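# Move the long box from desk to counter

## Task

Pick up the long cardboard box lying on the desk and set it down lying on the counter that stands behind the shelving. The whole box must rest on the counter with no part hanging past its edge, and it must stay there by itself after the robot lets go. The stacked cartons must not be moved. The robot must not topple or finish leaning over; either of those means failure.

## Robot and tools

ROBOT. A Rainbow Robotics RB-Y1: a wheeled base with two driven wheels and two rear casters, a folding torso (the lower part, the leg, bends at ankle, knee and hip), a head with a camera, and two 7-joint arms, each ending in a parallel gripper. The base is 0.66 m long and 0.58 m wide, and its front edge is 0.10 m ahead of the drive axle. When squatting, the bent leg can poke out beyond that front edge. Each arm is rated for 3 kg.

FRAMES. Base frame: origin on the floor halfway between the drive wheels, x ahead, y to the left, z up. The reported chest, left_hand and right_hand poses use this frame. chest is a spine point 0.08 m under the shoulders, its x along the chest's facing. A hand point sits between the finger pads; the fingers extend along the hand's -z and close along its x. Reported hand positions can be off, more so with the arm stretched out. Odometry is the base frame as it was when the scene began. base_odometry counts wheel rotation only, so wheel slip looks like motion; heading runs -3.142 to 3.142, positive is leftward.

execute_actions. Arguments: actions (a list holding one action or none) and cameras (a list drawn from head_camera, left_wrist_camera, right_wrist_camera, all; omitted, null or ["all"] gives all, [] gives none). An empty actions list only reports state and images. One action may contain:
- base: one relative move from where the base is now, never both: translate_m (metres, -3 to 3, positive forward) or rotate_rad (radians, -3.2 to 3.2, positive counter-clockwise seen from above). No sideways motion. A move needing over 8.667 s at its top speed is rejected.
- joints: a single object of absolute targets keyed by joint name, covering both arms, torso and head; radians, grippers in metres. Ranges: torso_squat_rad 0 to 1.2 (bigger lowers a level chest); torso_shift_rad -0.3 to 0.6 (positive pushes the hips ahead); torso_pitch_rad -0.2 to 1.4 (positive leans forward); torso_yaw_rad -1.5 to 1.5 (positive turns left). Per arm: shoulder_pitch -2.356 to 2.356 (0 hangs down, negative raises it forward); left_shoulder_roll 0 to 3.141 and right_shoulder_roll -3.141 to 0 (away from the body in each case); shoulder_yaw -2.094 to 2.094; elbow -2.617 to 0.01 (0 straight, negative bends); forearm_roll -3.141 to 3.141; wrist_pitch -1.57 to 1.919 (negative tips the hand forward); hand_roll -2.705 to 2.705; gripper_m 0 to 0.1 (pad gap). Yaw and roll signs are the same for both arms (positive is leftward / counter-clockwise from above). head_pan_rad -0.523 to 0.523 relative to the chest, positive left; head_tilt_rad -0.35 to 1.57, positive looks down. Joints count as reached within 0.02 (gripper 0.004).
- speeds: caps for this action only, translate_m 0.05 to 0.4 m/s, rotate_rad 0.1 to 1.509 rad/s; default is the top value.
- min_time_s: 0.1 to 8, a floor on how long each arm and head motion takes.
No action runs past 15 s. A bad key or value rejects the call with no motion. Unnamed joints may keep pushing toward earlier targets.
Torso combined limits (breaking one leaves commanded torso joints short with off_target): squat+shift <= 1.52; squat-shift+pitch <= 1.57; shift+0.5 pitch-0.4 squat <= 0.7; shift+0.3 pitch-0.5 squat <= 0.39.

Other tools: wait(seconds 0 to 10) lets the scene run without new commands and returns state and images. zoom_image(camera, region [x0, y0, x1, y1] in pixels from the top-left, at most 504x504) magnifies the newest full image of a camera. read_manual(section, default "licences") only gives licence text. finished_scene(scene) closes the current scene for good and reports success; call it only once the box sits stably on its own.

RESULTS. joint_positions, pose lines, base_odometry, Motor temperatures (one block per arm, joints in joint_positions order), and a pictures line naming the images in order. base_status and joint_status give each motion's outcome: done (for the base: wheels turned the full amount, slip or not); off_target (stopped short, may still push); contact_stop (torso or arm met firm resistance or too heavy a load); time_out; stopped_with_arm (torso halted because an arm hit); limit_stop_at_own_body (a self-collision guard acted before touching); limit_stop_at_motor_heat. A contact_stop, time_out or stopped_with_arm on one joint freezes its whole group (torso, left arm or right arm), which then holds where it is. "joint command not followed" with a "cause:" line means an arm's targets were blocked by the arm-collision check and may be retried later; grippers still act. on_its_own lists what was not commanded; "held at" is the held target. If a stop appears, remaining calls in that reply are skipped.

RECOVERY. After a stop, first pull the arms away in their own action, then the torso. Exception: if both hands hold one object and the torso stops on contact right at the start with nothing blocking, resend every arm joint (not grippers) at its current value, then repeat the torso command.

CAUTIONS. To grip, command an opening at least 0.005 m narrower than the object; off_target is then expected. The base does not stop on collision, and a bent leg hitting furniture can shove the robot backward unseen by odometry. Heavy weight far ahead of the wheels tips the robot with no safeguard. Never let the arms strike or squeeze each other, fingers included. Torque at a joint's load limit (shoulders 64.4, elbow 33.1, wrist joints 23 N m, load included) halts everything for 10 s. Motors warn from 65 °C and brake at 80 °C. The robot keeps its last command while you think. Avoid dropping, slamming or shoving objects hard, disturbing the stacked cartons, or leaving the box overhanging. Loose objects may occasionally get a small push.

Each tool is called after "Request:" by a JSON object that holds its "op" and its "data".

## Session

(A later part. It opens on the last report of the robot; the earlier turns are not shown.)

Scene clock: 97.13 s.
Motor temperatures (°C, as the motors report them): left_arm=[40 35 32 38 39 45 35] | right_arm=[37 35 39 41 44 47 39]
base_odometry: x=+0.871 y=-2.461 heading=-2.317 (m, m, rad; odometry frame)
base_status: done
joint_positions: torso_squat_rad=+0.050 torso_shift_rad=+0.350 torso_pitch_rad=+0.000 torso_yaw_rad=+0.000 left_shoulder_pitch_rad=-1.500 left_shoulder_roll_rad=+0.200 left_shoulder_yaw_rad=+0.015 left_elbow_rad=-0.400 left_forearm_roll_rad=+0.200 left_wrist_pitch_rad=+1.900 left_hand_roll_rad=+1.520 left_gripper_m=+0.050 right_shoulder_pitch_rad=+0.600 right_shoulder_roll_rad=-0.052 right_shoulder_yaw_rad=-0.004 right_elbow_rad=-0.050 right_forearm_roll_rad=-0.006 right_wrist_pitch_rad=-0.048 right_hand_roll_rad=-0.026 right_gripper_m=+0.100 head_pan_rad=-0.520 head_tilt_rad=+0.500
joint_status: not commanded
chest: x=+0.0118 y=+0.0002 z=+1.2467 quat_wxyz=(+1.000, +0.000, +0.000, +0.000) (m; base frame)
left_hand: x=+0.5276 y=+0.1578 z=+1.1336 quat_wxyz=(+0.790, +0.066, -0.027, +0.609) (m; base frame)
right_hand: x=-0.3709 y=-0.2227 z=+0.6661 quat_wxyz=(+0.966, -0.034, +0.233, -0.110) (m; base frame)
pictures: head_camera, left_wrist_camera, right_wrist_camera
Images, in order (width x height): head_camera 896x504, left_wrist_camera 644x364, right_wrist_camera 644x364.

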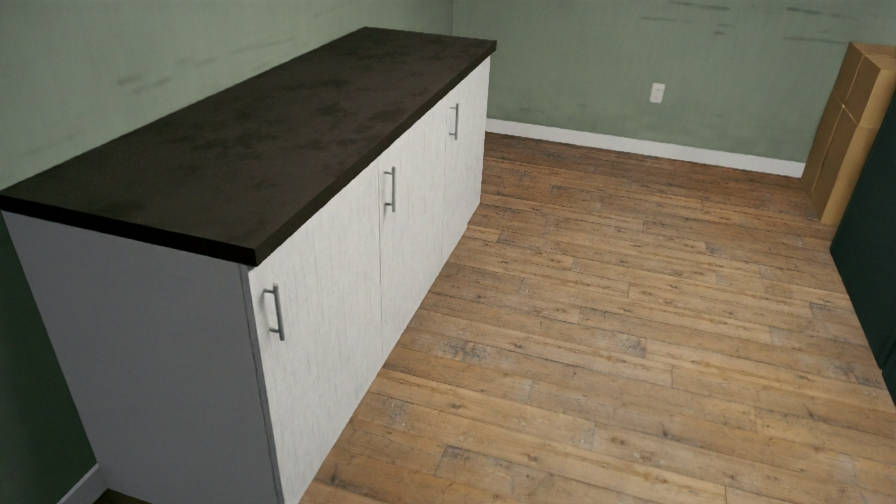

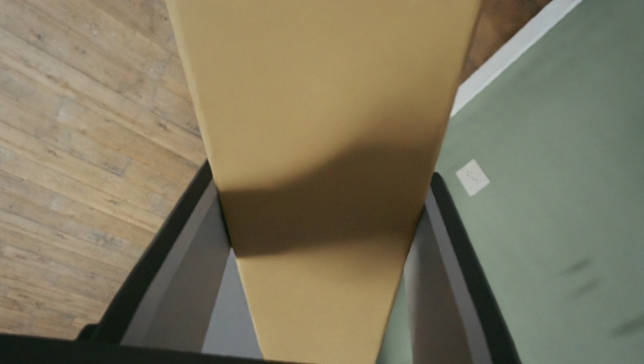

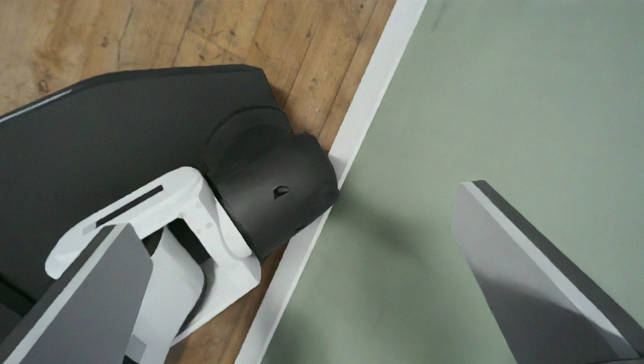

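Request:
{"op": "execute_actions", "data": {"actions": [{"base":{"translate_m":0.18},"speeds":{"translate_m":0.2}}], "cameras": []}}

Request:
{"op": "execute_actions", "data": {"actions": [{"base":{"rotate_rad":-0.825},"speeds":{"rotate_rad":0.45},"joints":{"head_pan_rad":0.52,"head_tilt_rad":0.9}}]}}

Scene clock: 99.13 s.
Motor temperatures (°C, as the motors report them): left_arm=[40 35 32 38 39 45 35] | right_arm=[37 35 39 41 44 47 39]
base_odometry: x=+0.749 y=-2.593 heading=-2.317 (m, m, rad; odometry frame)
base_status: done
joint_positions: torso_squat_rad=+0.050 torso_shift_rad=+0.350 torso_pitch_rad=+0.000 torso_yaw_rad=+0.000 left_shoulder_pitch_rad=-1.500 left_shoulder_roll_rad=+0.200 left_shoulder_yaw_rad=+0.015 left_elbow_rad=-0.400 left_forearm_roll_rad=+0.200 left_wrist_pitch_rad=+1.900 left_hand_roll_rad=+1.520 left_gripper_m=+0.050 right_shoulder_pitch_rad=+0.600 right_shoulder_roll_rad=-0.052 right_shoulder_yaw_rad=-0.004 right_elbow_rad=-0.050 right_forearm_roll_rad=-0.006 right_wrist_pitch_rad=-0.048 right_hand_roll_rad=-0.026 right_gripper_m=+0.100 head_pan_rad=-0.520 head_tilt_rad=+0.500
joint_status: not commanded
chest: x=+0.0118 y=+0.0002 z=+1.2467 quat_wxyz=(+1.000, +0.000, +0.000, +0.000) (m; base frame)
left_hand: x=+0.5276 y=+0.1578 z=+1.1337 quat_wxyz=(+0.790, +0.066, -0.027, +0.609) (m; base frame)
right_hand: x=-0.3709 y=-0.2227 z=+0.6661 quat_wxyz=(+0.966, -0.034, +0.233, -0.110) (m; base frame)
pictures: none
No camera images: the call's "cameras" was empty. Leave "cameras" out to get every camera's image.

Scene clock: 102.23 s.
Motor temperatures (°C, as the motors report them): left_arm=[40 35 32 38 39 45 35] | right_arm=[37 35 39 41 44 47 39]
base_odometry: x=+0.749 y=-2.593 heading=+3.142 (m, m, rad; odometry frame)
base_status: done
joint_positions: torso_squat_rad=+0.050 torso_shift_rad=+0.350 torso_pitch_rad=+0.000 torso_yaw_rad=+0.000 left_shoulder_pitch_rad=-1.500 left_shoulder_roll_rad=+0.200 left_shoulder_yaw_rad=+0.015 left_elbow_rad=-0.400 left_forearm_roll_rad=+0.200 left_wrist_pitch_rad=+1.900 left_hand_roll_rad=+1.520 left_gripper_m=+0.050 right_shoulder_pitch_rad=+0.600 right_shoulder_roll_rad=-0.052 right_shoulder_yaw_rad=-0.004 right_elbow_rad=-0.050 right_forearm_roll_rad=-0.006 right_wrist_pitch_rad=-0.048 right_hand_roll_rad=-0.026 right_gripper_m=+0.100 head_pan_rad=+0.520 head_tilt_rad=+0.900
joint_status: all done
chest: x=+0.0118 y=+0.0002 z=+1.2467 quat_wxyz=(+1.000, +0.000, +0.000, +0.000) (m; base frame)
left_hand: x=+0.5276 y=+0.1578 z=+1.1337 quat_wxyz=(+0.790, +0.066, -0.027, +0.609) (m; base frame)
right_hand: x=-0.3709 y=-0.2227 z=+0.6661 quat_wxyz=(+0.966, -0.034, +0.233, -0.110) (m; base frame)
pictures: head_camera, left_wrist_camera, right_wrist_camera
Images, in order (width x height): head_camera 896x504, left_wrist_camera 644x364, right_wrist_camera 644x364.

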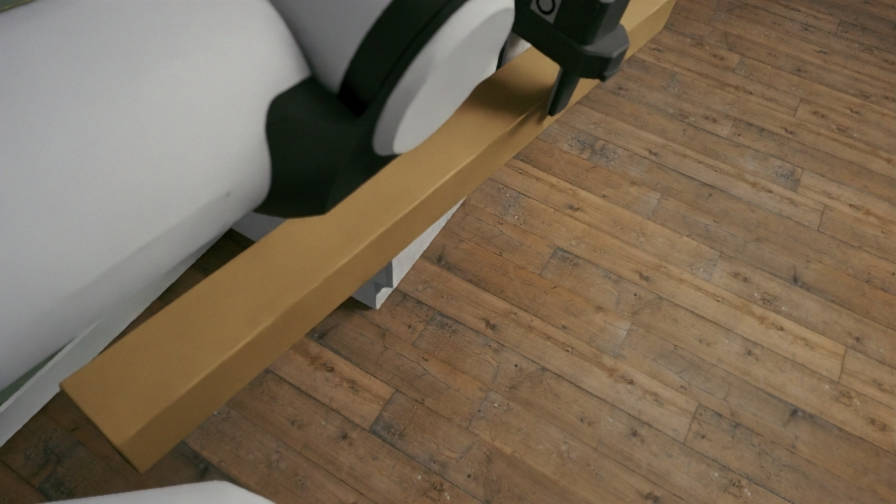

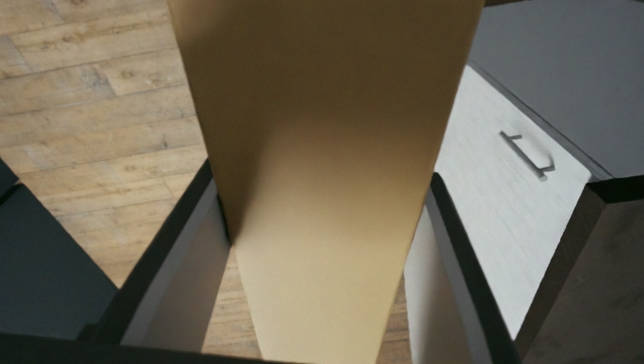

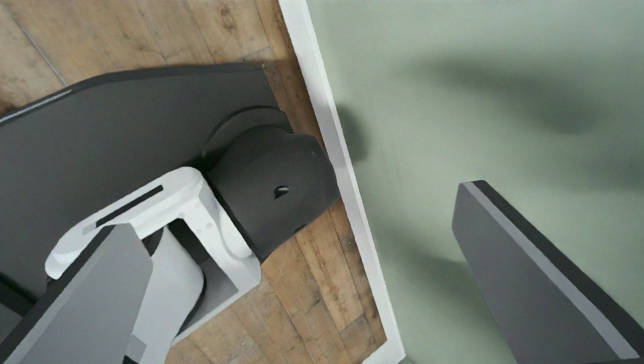

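Request:
{"op": "execute_actions", "data": {"actions": [{"base":{"translate_m":1.25},"speeds":{"translate_m":0.3}}], "cameras": []}}

Request:
{"op": "execute_actions", "data": {"actions": [{"joints":{"torso_yaw_rad":1.45,"left_hand_roll_rad":0.1,"head_pan_rad":0.0,"head_tilt_rad":1.0},"min_time_s":3.5}]}}

Scene clock: 107.77 s.
Motor temperatures (°C, as the motors report them): left_arm=[40 35 32 38 39 45 35] | right_arm=[37 35 39 41 44 47 39]
base_odometry: x=-0.501 y=-2.592 heading=+3.141 (m, m, rad; odometry frame)
base_status: done
joint_positions: torso_squat_rad=+0.050 torso_shift_rad=+0.350 torso_pitch_rad=+0.000 torso_yaw_rad=+0.000 left_shoulder_pitch_rad=-1.500 left_shoulder_roll_rad=+0.200 left_shoulder_yaw_rad=+0.015 left_elbow_rad=-0.400 left_forearm_roll_rad=+0.200 left_wrist_pitch_rad=+1.900 left_hand_roll_rad=+1.520 left_gripper_m=+0.050 right_shoulder_pitch_rad=+0.600 right_shoulder_roll_rad=-0.052 right_shoulder_yaw_rad=-0.004 right_elbow_rad=-0.050 right_forearm_roll_rad=-0.006 right_wrist_pitch_rad=-0.048 right_hand_roll_rad=-0.026 right_gripper_m=+0.100 head_pan_rad=+0.520 head_tilt_rad=+0.900
joint_status: not commanded
chest: x=+0.0118 y=+0.0002 z=+1.2467 quat_wxyz=(+1.000, +0.000, +0.000, +0.000) (m; base frame)
left_hand: x=+0.5276 y=+0.1578 z=+1.1337 quat_wxyz=(+0.790, +0.066, -0.027, +0.609) (m; base frame)
right_hand: x=-0.3709 y=-0.2227 z=+0.6661 quat_wxyz=(+0.966, -0.034, +0.233, -0.110) (m; base frame)
pictures: none
No camera images: the call's "cameras" was empty. Leave "cameras" out to get every camera's image.

Scene clock: 111.57 s.
Motor temperatures (°C, as the motors report them): left_arm=[40 35 32 38 39 45 35] | right_arm=[37 35 39 41 44 47 39]
base_odometry: x=-0.501 y=-2.592 heading=+3.141 (m, m, rad; odometry frame)
base_status: not commanded
joint_positions: torso_squat_rad=+0.050 torso_shift_rad=+0.350 torso_pitch_rad=+0.000 torso_yaw_rad=+1.450 left_shoulder_pitch_rad=-1.500 left_shoulder_roll_rad=+0.200 left_shoulder_yaw_rad=+0.015 left_elbow_rad=-0.400 left_forearm_roll_rad=+0.200 left_wrist_pitch_rad=+1.900 left_hand_roll_rad=+0.100 left_gripper_m=+0.050 right_shoulder_pitch_rad=+0.600 right_shoulder_roll_rad=-0.052 right_shoulder_yaw_rad=-0.004 right_elbow_rad=-0.050 right_forearm_roll_rad=-0.006 right_wrist_pitch_rad=-0.048 right_hand_roll_rad=-0.026 right_gripper_m=+0.100 head_pan_rad=+0.000 head_tilt_rad=+1.000
joint_status: all done
chest: x=+0.0118 y=+0.0002 z=+1.2467 quat_wxyz=(+0.748, +0.000, +0.000, +0.663) (m; base frame)
left_hand: x=-0.0826 y=+0.5312 z=+1.1338 quat_wxyz=(+0.781, +0.036, +0.061, +0.621) (m; base frame)
right_hand: x=+0.1868 y=-0.4064 z=+0.6659 quat_wxyz=(+0.796, -0.179, +0.152, +0.558) (m; base frame)
pictures: head_camera, left_wrist_camera, right_wrist_camera
Images, in order (width x height): head_camera 896x504, left_wrist_camera 644x364, right_wrist_camera 644x364.

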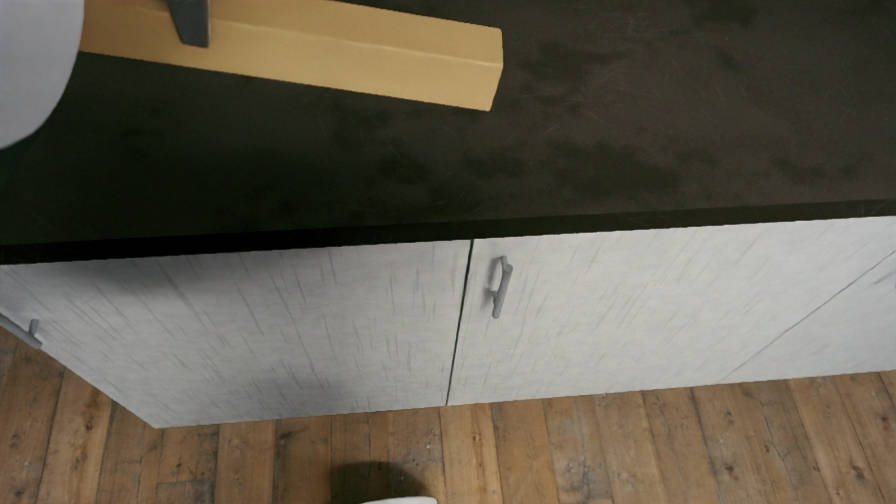

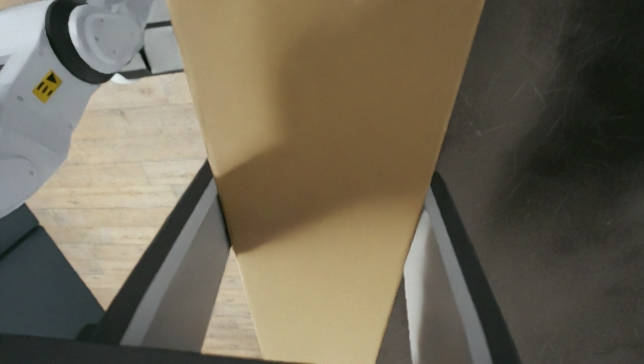

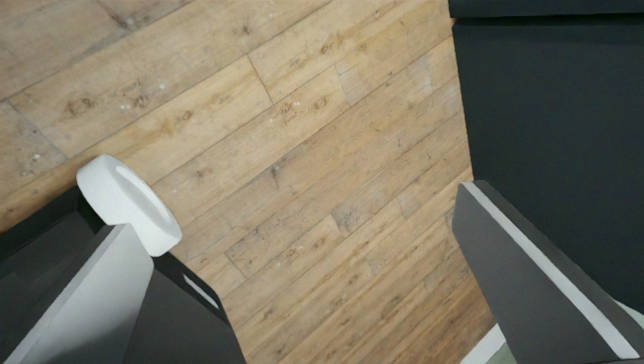

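Request:
{"op": "execute_actions", "data": {"actions": [{"base":{"rotate_rad":0.3},"speeds":{"rotate_rad":0.4}}], "cameras": []}}

Request:
{"op": "execute_actions", "data": {"actions": [{"base":{"translate_m":0.42},"speeds":{"translate_m":0.25}}], "cameras": []}}

Request:
{"op": "execute_actions", "data": {"actions": [{"base":{"rotate_rad":-0.3},"speeds":{"rotate_rad":0.4},"joints":{"left_hand_roll_rad":-0.03}}]}}

Scene clock: 113.60 s.
Motor temperatures (°C, as the motors report them): left_arm=[40 35 32 38 39 45 35] | right_arm=[37 35 39 41 44 47 39]
base_odometry: x=-0.501 y=-2.592 heading=-2.842 (m, m, rad; odometry frame)
base_status: done
joint_positions: torso_squat_rad=+0.050 torso_shift_rad=+0.350 torso_pitch_rad=+0.000 torso_yaw_rad=+1.450 left_shoulder_pitch_rad=-1.500 left_shoulder_roll_rad=+0.200 left_shoulder_yaw_rad=+0.015 left_elbow_rad=-0.400 left_forearm_roll_rad=+0.200 left_wrist_pitch_rad=+1.900 left_hand_roll_rad=+0.100 left_gripper_m=+0.050 right_shoulder_pitch_rad=+0.600 right_shoulder_roll_rad=-0.052 right_shoulder_yaw_rad=-0.004 right_elbow_rad=-0.050 right_forearm_roll_rad=-0.006 right_wrist_pitch_rad=-0.048 right_hand_roll_rad=-0.026 right_gripper_m=+0.100 head_pan_rad=+0.000 head_tilt_rad=+1.000
joint_status: not commanded
chest: x=+0.0118 y=+0.0002 z=+1.2467 quat_wxyz=(+0.748, +0.000, +0.000, +0.663) (m; base frame)
left_hand: x=-0.0826 y=+0.5312 z=+1.1338 quat_wxyz=(+0.781, +0.036, +0.061, +0.621) (m; base frame)
right_hand: x=+0.1868 y=-0.4064 z=+0.6659 quat_wxyz=(+0.796, -0.179, +0.152, +0.558) (m; base frame)
pictures: none
No camera images: the call's "cameras" was empty. Leave "cameras" out to get every camera's image.

Scene clock: 116.47 s.
Motor temperatures (°C, as the motors report them): left_arm=[40 35 32 38 39 45 35] | right_arm=[37 35 39 41 44 47 39]
base_odometry: x=-0.902 y=-2.716 heading=-2.842 (m, m, rad; odometry frame)
base_status: done
joint_positions: torso_squat_rad=+0.050 torso_shift_rad=+0.350 torso_pitch_rad=+0.000 torso_yaw_rad=+1.450 left_shoulder_pitch_rad=-1.500 left_shoulder_roll_rad=+0.200 left_shoulder_yaw_rad=+0.015 left_elbow_rad=-0.400 left_forearm_roll_rad=+0.200 left_wrist_pitch_rad=+1.900 left_hand_roll_rad=+0.100 left_gripper_m=+0.050 right_shoulder_pitch_rad=+0.600 right_shoulder_roll_rad=-0.052 right_shoulder_yaw_rad=-0.004 right_elbow_rad=-0.050 right_forearm_roll_rad=-0.006 right_wrist_pitch_rad=-0.048 right_hand_roll_rad=-0.026 right_gripper_m=+0.100 head_pan_rad=+0.000 head_tilt_rad=+1.000
joint_status: not commanded
chest: x=+0.0119 y=+0.0002 z=+1.2467 quat_wxyz=(+0.748, +0.000, +0.000, +0.663) (m; base frame)
left_hand: x=-0.0825 y=+0.5312 z=+1.1338 quat_wxyz=(+0.781, +0.036, +0.061, +0.621) (m; base frame)
right_hand: x=+0.1868 y=-0.4064 z=+0.6659 quat_wxyz=(+0.796, -0.179, +0.152, +0.558) (m; base frame)
pictures: none
No camera images: the call's "cameras" was empty. Leave "cameras" out to get every camera's image.

Scene clock: 118.33 s.
Motor temperatures (°C, as the motors report them): left_arm=[40 35 32 38 39 45 35] | right_arm=[37 35 39 41 44 47 39]
base_odometry: x=-0.902 y=-2.716 heading=+3.141 (m, m, rad; odometry frame)
base_status: done
joint_positions: torso_squat_rad=+0.050 torso_shift_rad=+0.350 torso_pitch_rad=+0.000 torso_yaw_rad=+1.450 left_shoulder_pitch_rad=-1.500 left_shoulder_roll_rad=+0.200 left_shoulder_yaw_rad=+0.015 left_elbow_rad=-0.400 left_forearm_roll_rad=+0.200 left_wrist_pitch_rad=+1.900 left_hand_roll_rad=-0.030 left_gripper_m=+0.050 right_shoulder_pitch_rad=+0.600 right_shoulder_roll_rad=-0.052 right_shoulder_yaw_rad=-0.004 right_elbow_rad=-0.050 right_forearm_roll_rad=-0.006 right_wrist_pitch_rad=-0.048 right_hand_roll_rad=-0.026 right_gripper_m=+0.100 head_pan_rad=+0.000 head_tilt_rad=+1.000
joint_status: all done
chest: x=+0.0119 y=+0.0002 z=+1.2467 quat_wxyz=(+0.748, +0.000, +0.000, +0.663) (m; base frame)
left_hand: x=-0.0825 y=+0.5312 z=+1.1338 quat_wxyz=(+0.819, +0.032, +0.064, +0.569) (m; base frame)
right_hand: x=+0.1868 y=-0.4064 z=+0.6659 quat_wxyz=(+0.796, -0.179, +0.152, +0.558) (m; base frame)
pictures: head_camera, left_wrist_camera, right_wrist_camera
Images, in order (width x height): head_camera 896x504, left_wrist_camera 644x364, right_wrist_camera 644x364.

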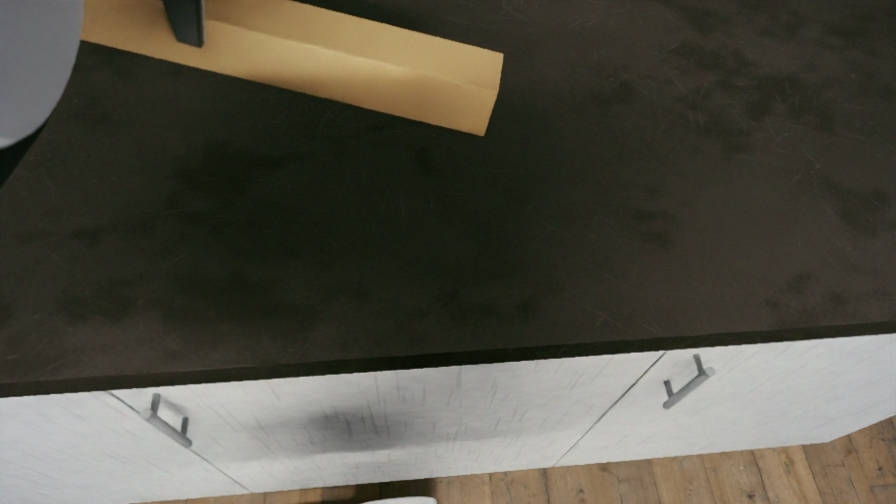

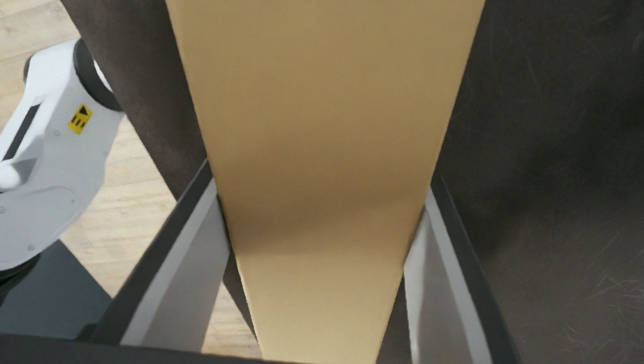

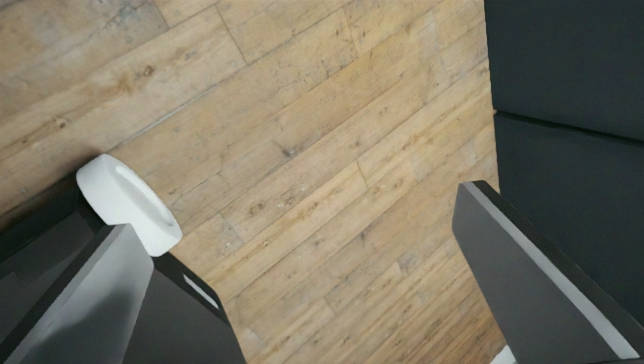

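Request:
{"op": "execute_actions", "data": {"actions": [{"joints":{"left_hand_roll_rad":0.32,"left_shoulder_pitch_rad":-1.3,"left_elbow_rad":-0.35,"left_wrist_pitch_rad":1.62},"min_time_s":1.5}]}}

Scene clock: 120.30 s.
Motor temperatures (°C, as the motors report them): left_arm=[40 35 32 38 39 45 35] | right_arm=[37 35 39 41 44 47 39]
base_odometry: x=-0.902 y=-2.716 heading=+3.141 (m, m, rad; odometry frame)
base_status: not commanded
joint_positions: torso_squat_rad=+0.050 torso_shift_rad=+0.350 torso_pitch_rad=+0.000 torso_yaw_rad=+1.450 left_shoulder_pitch_rad=-1.300 left_shoulder_roll_rad=+0.200 left_shoulder_yaw_rad=+0.015 left_elbow_rad=-0.350 left_forearm_roll_rad=+0.200 left_wrist_pitch_rad=+1.620 left_hand_roll_rad=+0.320 left_gripper_m=+0.050 right_shoulder_pitch_rad=+0.600 right_shoulder_roll_rad=-0.052 right_shoulder_yaw_rad=-0.004 right_elbow_rad=-0.050 right_forearm_roll_rad=-0.006 right_wrist_pitch_rad=-0.048 right_hand_roll_rad=-0.026 right_gripper_m=+0.100 head_pan_rad=+0.000 head_tilt_rad=+1.000
joint_status: all done
chest: x=+0.0119 y=+0.0002 z=+1.2467 quat_wxyz=(+0.748, +0.000, +0.000, +0.663) (m; base frame)
left_hand: x=-0.1108 y=+0.5445 z=+1.0213 quat_wxyz=(+0.689, +0.036, +0.029, +0.723) (m; base frame)
right_hand: x=+0.1868 y=-0.4064 z=+0.6659 quat_wxyz=(+0.796, -0.179, +0.152, +0.558) (m; base frame)
pictures: head_camera, left_wrist_camera, right_wrist_camera
Images, in order (width x height): head_camera 896x504, left_wrist_camera 644x364, right_wrist_camera 644x364.

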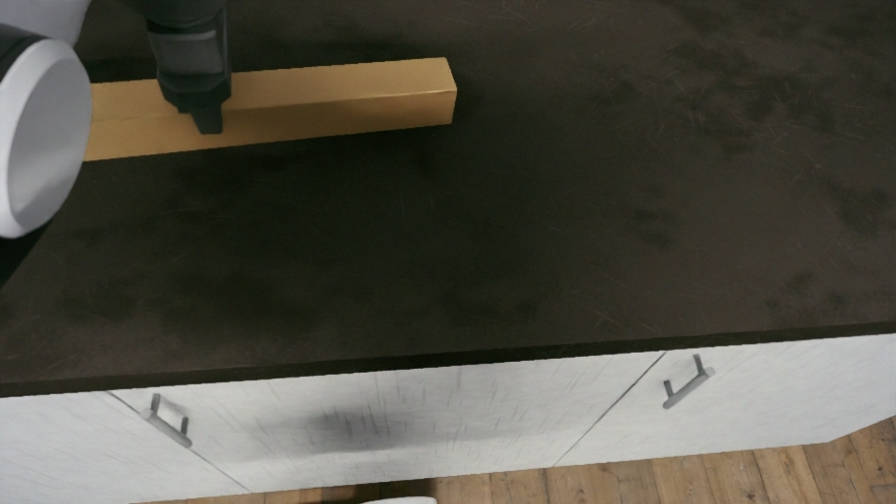

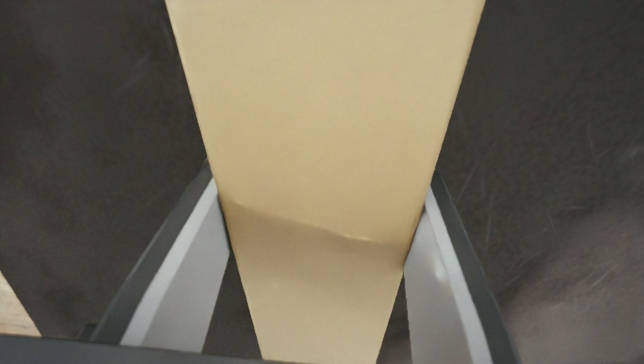

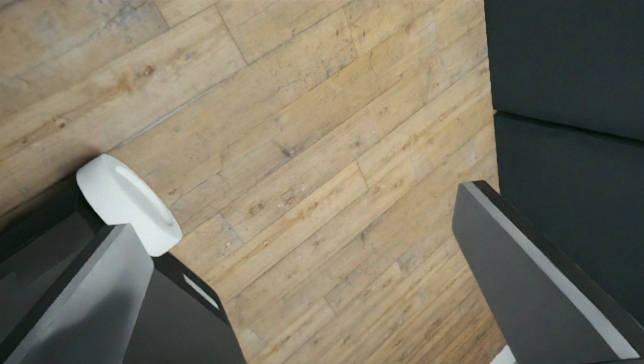

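Request:
{"op": "execute_actions", "data": {"actions": [{"joints":{"torso_squat_rad":0.42}}], "cameras": ["head_camera","left_wrist_camera"]}}

Scene clock: 122.50 s.
Motor temperatures (°C, as the motors report them): left_arm=[40 35 32 38 39 45 35] | right_arm=[37 35 39 41 44 47 39]
base_odometry: x=-0.902 y=-2.716 heading=+3.141 (m, m, rad; odometry frame)
base_status: not commanded
joint_positions: torso_squat_rad=+0.420 torso_shift_rad=+0.350 torso_pitch_rad=+0.001 torso_yaw_rad=+1.450 left_shoulder_pitch_rad=-1.306 left_shoulder_roll_rad=+0.200 left_shoulder_yaw_rad=+0.015 left_elbow_rad=-0.352 left_forearm_roll_rad=+0.200 left_wrist_pitch_rad=+1.621 left_hand_roll_rad=+0.320 left_gripper_m=+0.050 right_shoulder_pitch_rad=+0.600 right_shoulder_roll_rad=-0.052 right_shoulder_yaw_rad=-0.004 right_elbow_rad=-0.050 right_forearm_roll_rad=-0.006 right_wrist_pitch_rad=-0.048 right_hand_roll_rad=-0.026 right_gripper_m=+0.100 head_pan_rad=+0.000 head_tilt_rad=+1.000
joint_status: all done
chest: x=-0.0086 y=-0.0007 z=+1.1903 quat_wxyz=(+0.749, +0.001, +0.000, +0.663) (m; base frame)
left_hand: x=-0.1299 y=+0.5457 z=+0.9691 quat_wxyz=(+0.690, +0.039, +0.026, +0.722) (m; base frame)
right_hand: x=+0.1662 y=-0.4064 z=+0.6089 quat_wxyz=(+0.796, -0.179, +0.151, +0.558) (m; base frame)
pictures: head_camera, left_wrist_camera
Images, in order (width x height): head_camera 896x504, left_wrist_camera 644x364.

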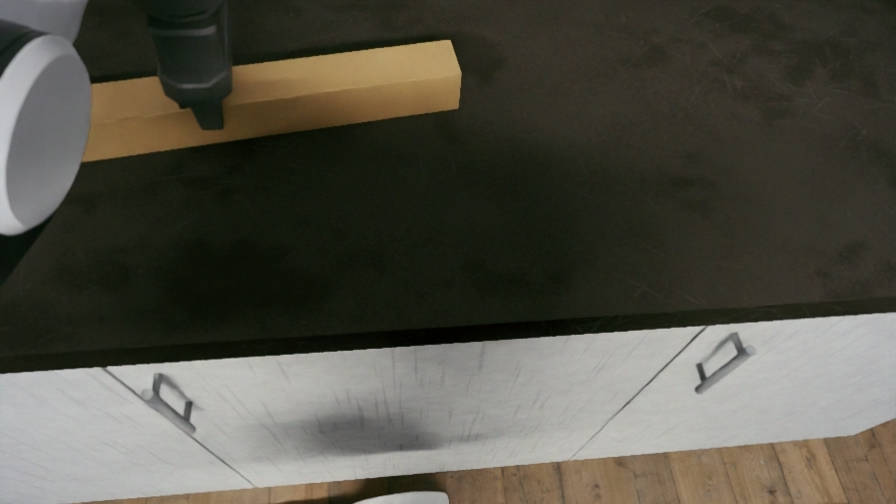

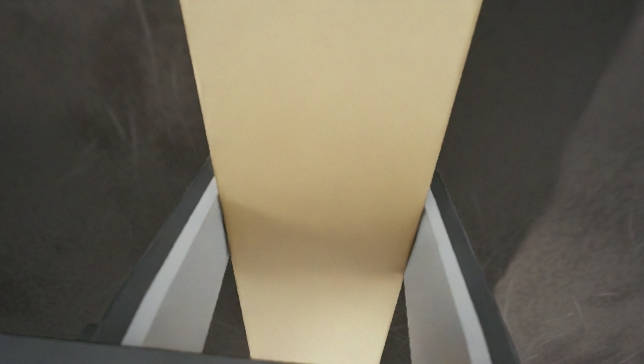

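Request:
{"op": "execute_actions", "data": {"actions": [{"joints":{"left_gripper_m":0.1}}], "cameras": []}}

Request:
{"op": "execute_actions", "data": {"actions": [{"joints":{"torso_squat_rad":0.05,"left_shoulder_pitch_rad":-1.5,"left_wrist_pitch_rad":1.8,"head_pan_rad":0.3,"head_tilt_rad":0.85}}]}}

Scene clock: 123.90 s.
Motor temperatures (°C, as the motors report them): left_arm=[40 35 32 38 39 45 35] | right_arm=[37 35 39 41 44 47 39]
base_odometry: x=-0.902 y=-2.716 heading=+3.141 (m, m, rad; odometry frame)
base_status: not commanded
joint_positions: torso_squat_rad=+0.420 torso_shift_rad=+0.350 torso_pitch_rad=+0.000 torso_yaw_rad=+1.450 left_shoulder_pitch_rad=-1.301 left_shoulder_roll_rad=+0.200 left_shoulder_yaw_rad=+0.015 left_elbow_rad=-0.350 left_forearm_roll_rad=+0.200 left_wrist_pitch_rad=+1.620 left_hand_roll_rad=+0.320 left_gripper_m=+0.100 right_shoulder_pitch_rad=+0.600 right_shoulder_roll_rad=-0.052 right_shoulder_yaw_rad=-0.004 right_elbow_rad=-0.050 right_forearm_roll_rad=-0.006 right_wrist_pitch_rad=-0.048 right_hand_roll_rad=-0.026 right_gripper_m=+0.100 head_pan_rad=+0.000 head_tilt_rad=+1.000
joint_status: all done
chest: x=-0.0087 y=+0.0001 z=+1.1903 quat_wxyz=(+0.749, +0.000, +0.000, +0.663) (m; base frame)
left_hand: x=-0.1313 y=+0.5446 z=+0.9651 quat_wxyz=(+0.689, +0.036, +0.029, +0.723) (m; base frame)
right_hand: x=+0.1662 y=-0.4064 z=+0.6095 quat_wxyz=(+0.796, -0.179, +0.152, +0.558) (m; base frame)
pictures: none
No camera images: the call's "cameras" was empty. Leave "cameras" out to get every camera's image.

Scene clock: 125.97 s.
Motor temperatures (°C, as the motors report them): left_arm=[40 35 32 38 39 45 35] | right_arm=[37 35 39 41 44 47 39]
base_odometry: x=-0.902 y=-2.716 heading=+3.141 (m, m, rad; odometry frame)
base_status: not commanded
joint_positions: torso_squat_rad=+0.050 torso_shift_rad=+0.350 torso_pitch_rad=+0.000 torso_yaw_rad=+1.450 left_shoulder_pitch_rad=-1.500 left_shoulder_roll_rad=+0.200 left_shoulder_yaw_rad=+0.015 left_elbow_rad=-0.350 left_forearm_roll_rad=+0.200 left_wrist_pitch_rad=+1.800 left_hand_roll_rad=+0.320 left_gripper_m=+0.100 right_shoulder_pitch_rad=+0.600 right_shoulder_roll_rad=-0.052 right_shoulder_yaw_rad=-0.004 right_elbow_rad=-0.050 right_forearm_roll_rad=-0.006 right_wrist_pitch_rad=-0.048 right_hand_roll_rad=-0.026 right_gripper_m=+0.100 head_pan_rad=+0.300 head_tilt_rad=+0.850
joint_status: all done
chest: x=+0.0119 y=+0.0001 z=+1.2467 quat_wxyz=(+0.749, +0.000, +0.000, +0.663) (m; base frame)
left_hand: x=-0.0815 y=+0.5449 z=+1.1214 quat_wxyz=(+0.706, +0.053, +0.033, +0.706) (m; base frame)
right_hand: x=+0.1868 y=-0.4064 z=+0.6658 quat_wxyz=(+0.796, -0.179, +0.152, +0.558) (m; base frame)
pictures: head_camera, left_wrist_camera, right_wrist_camera
Images, in order (width x height): head_camera 896x504, left_wrist_camera 644x364, right_wrist_camera 644x364.

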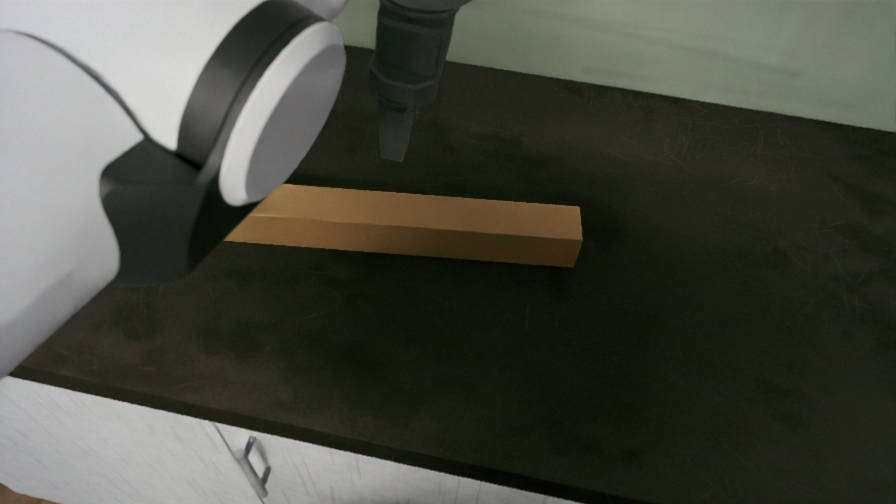

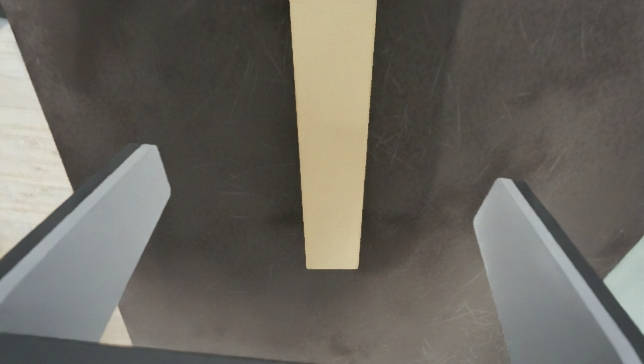

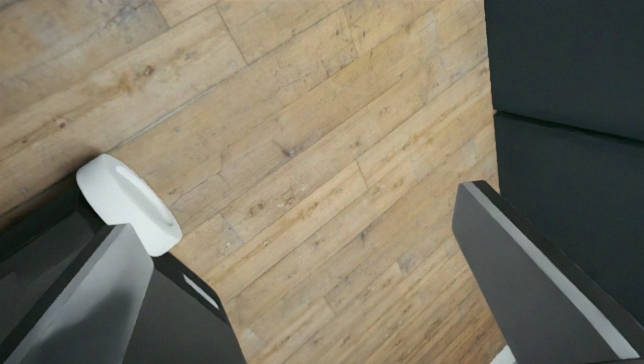

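Request:
{"op": "finished_scene", "data": {"scene": 2}}

The scene is finished: the task was done.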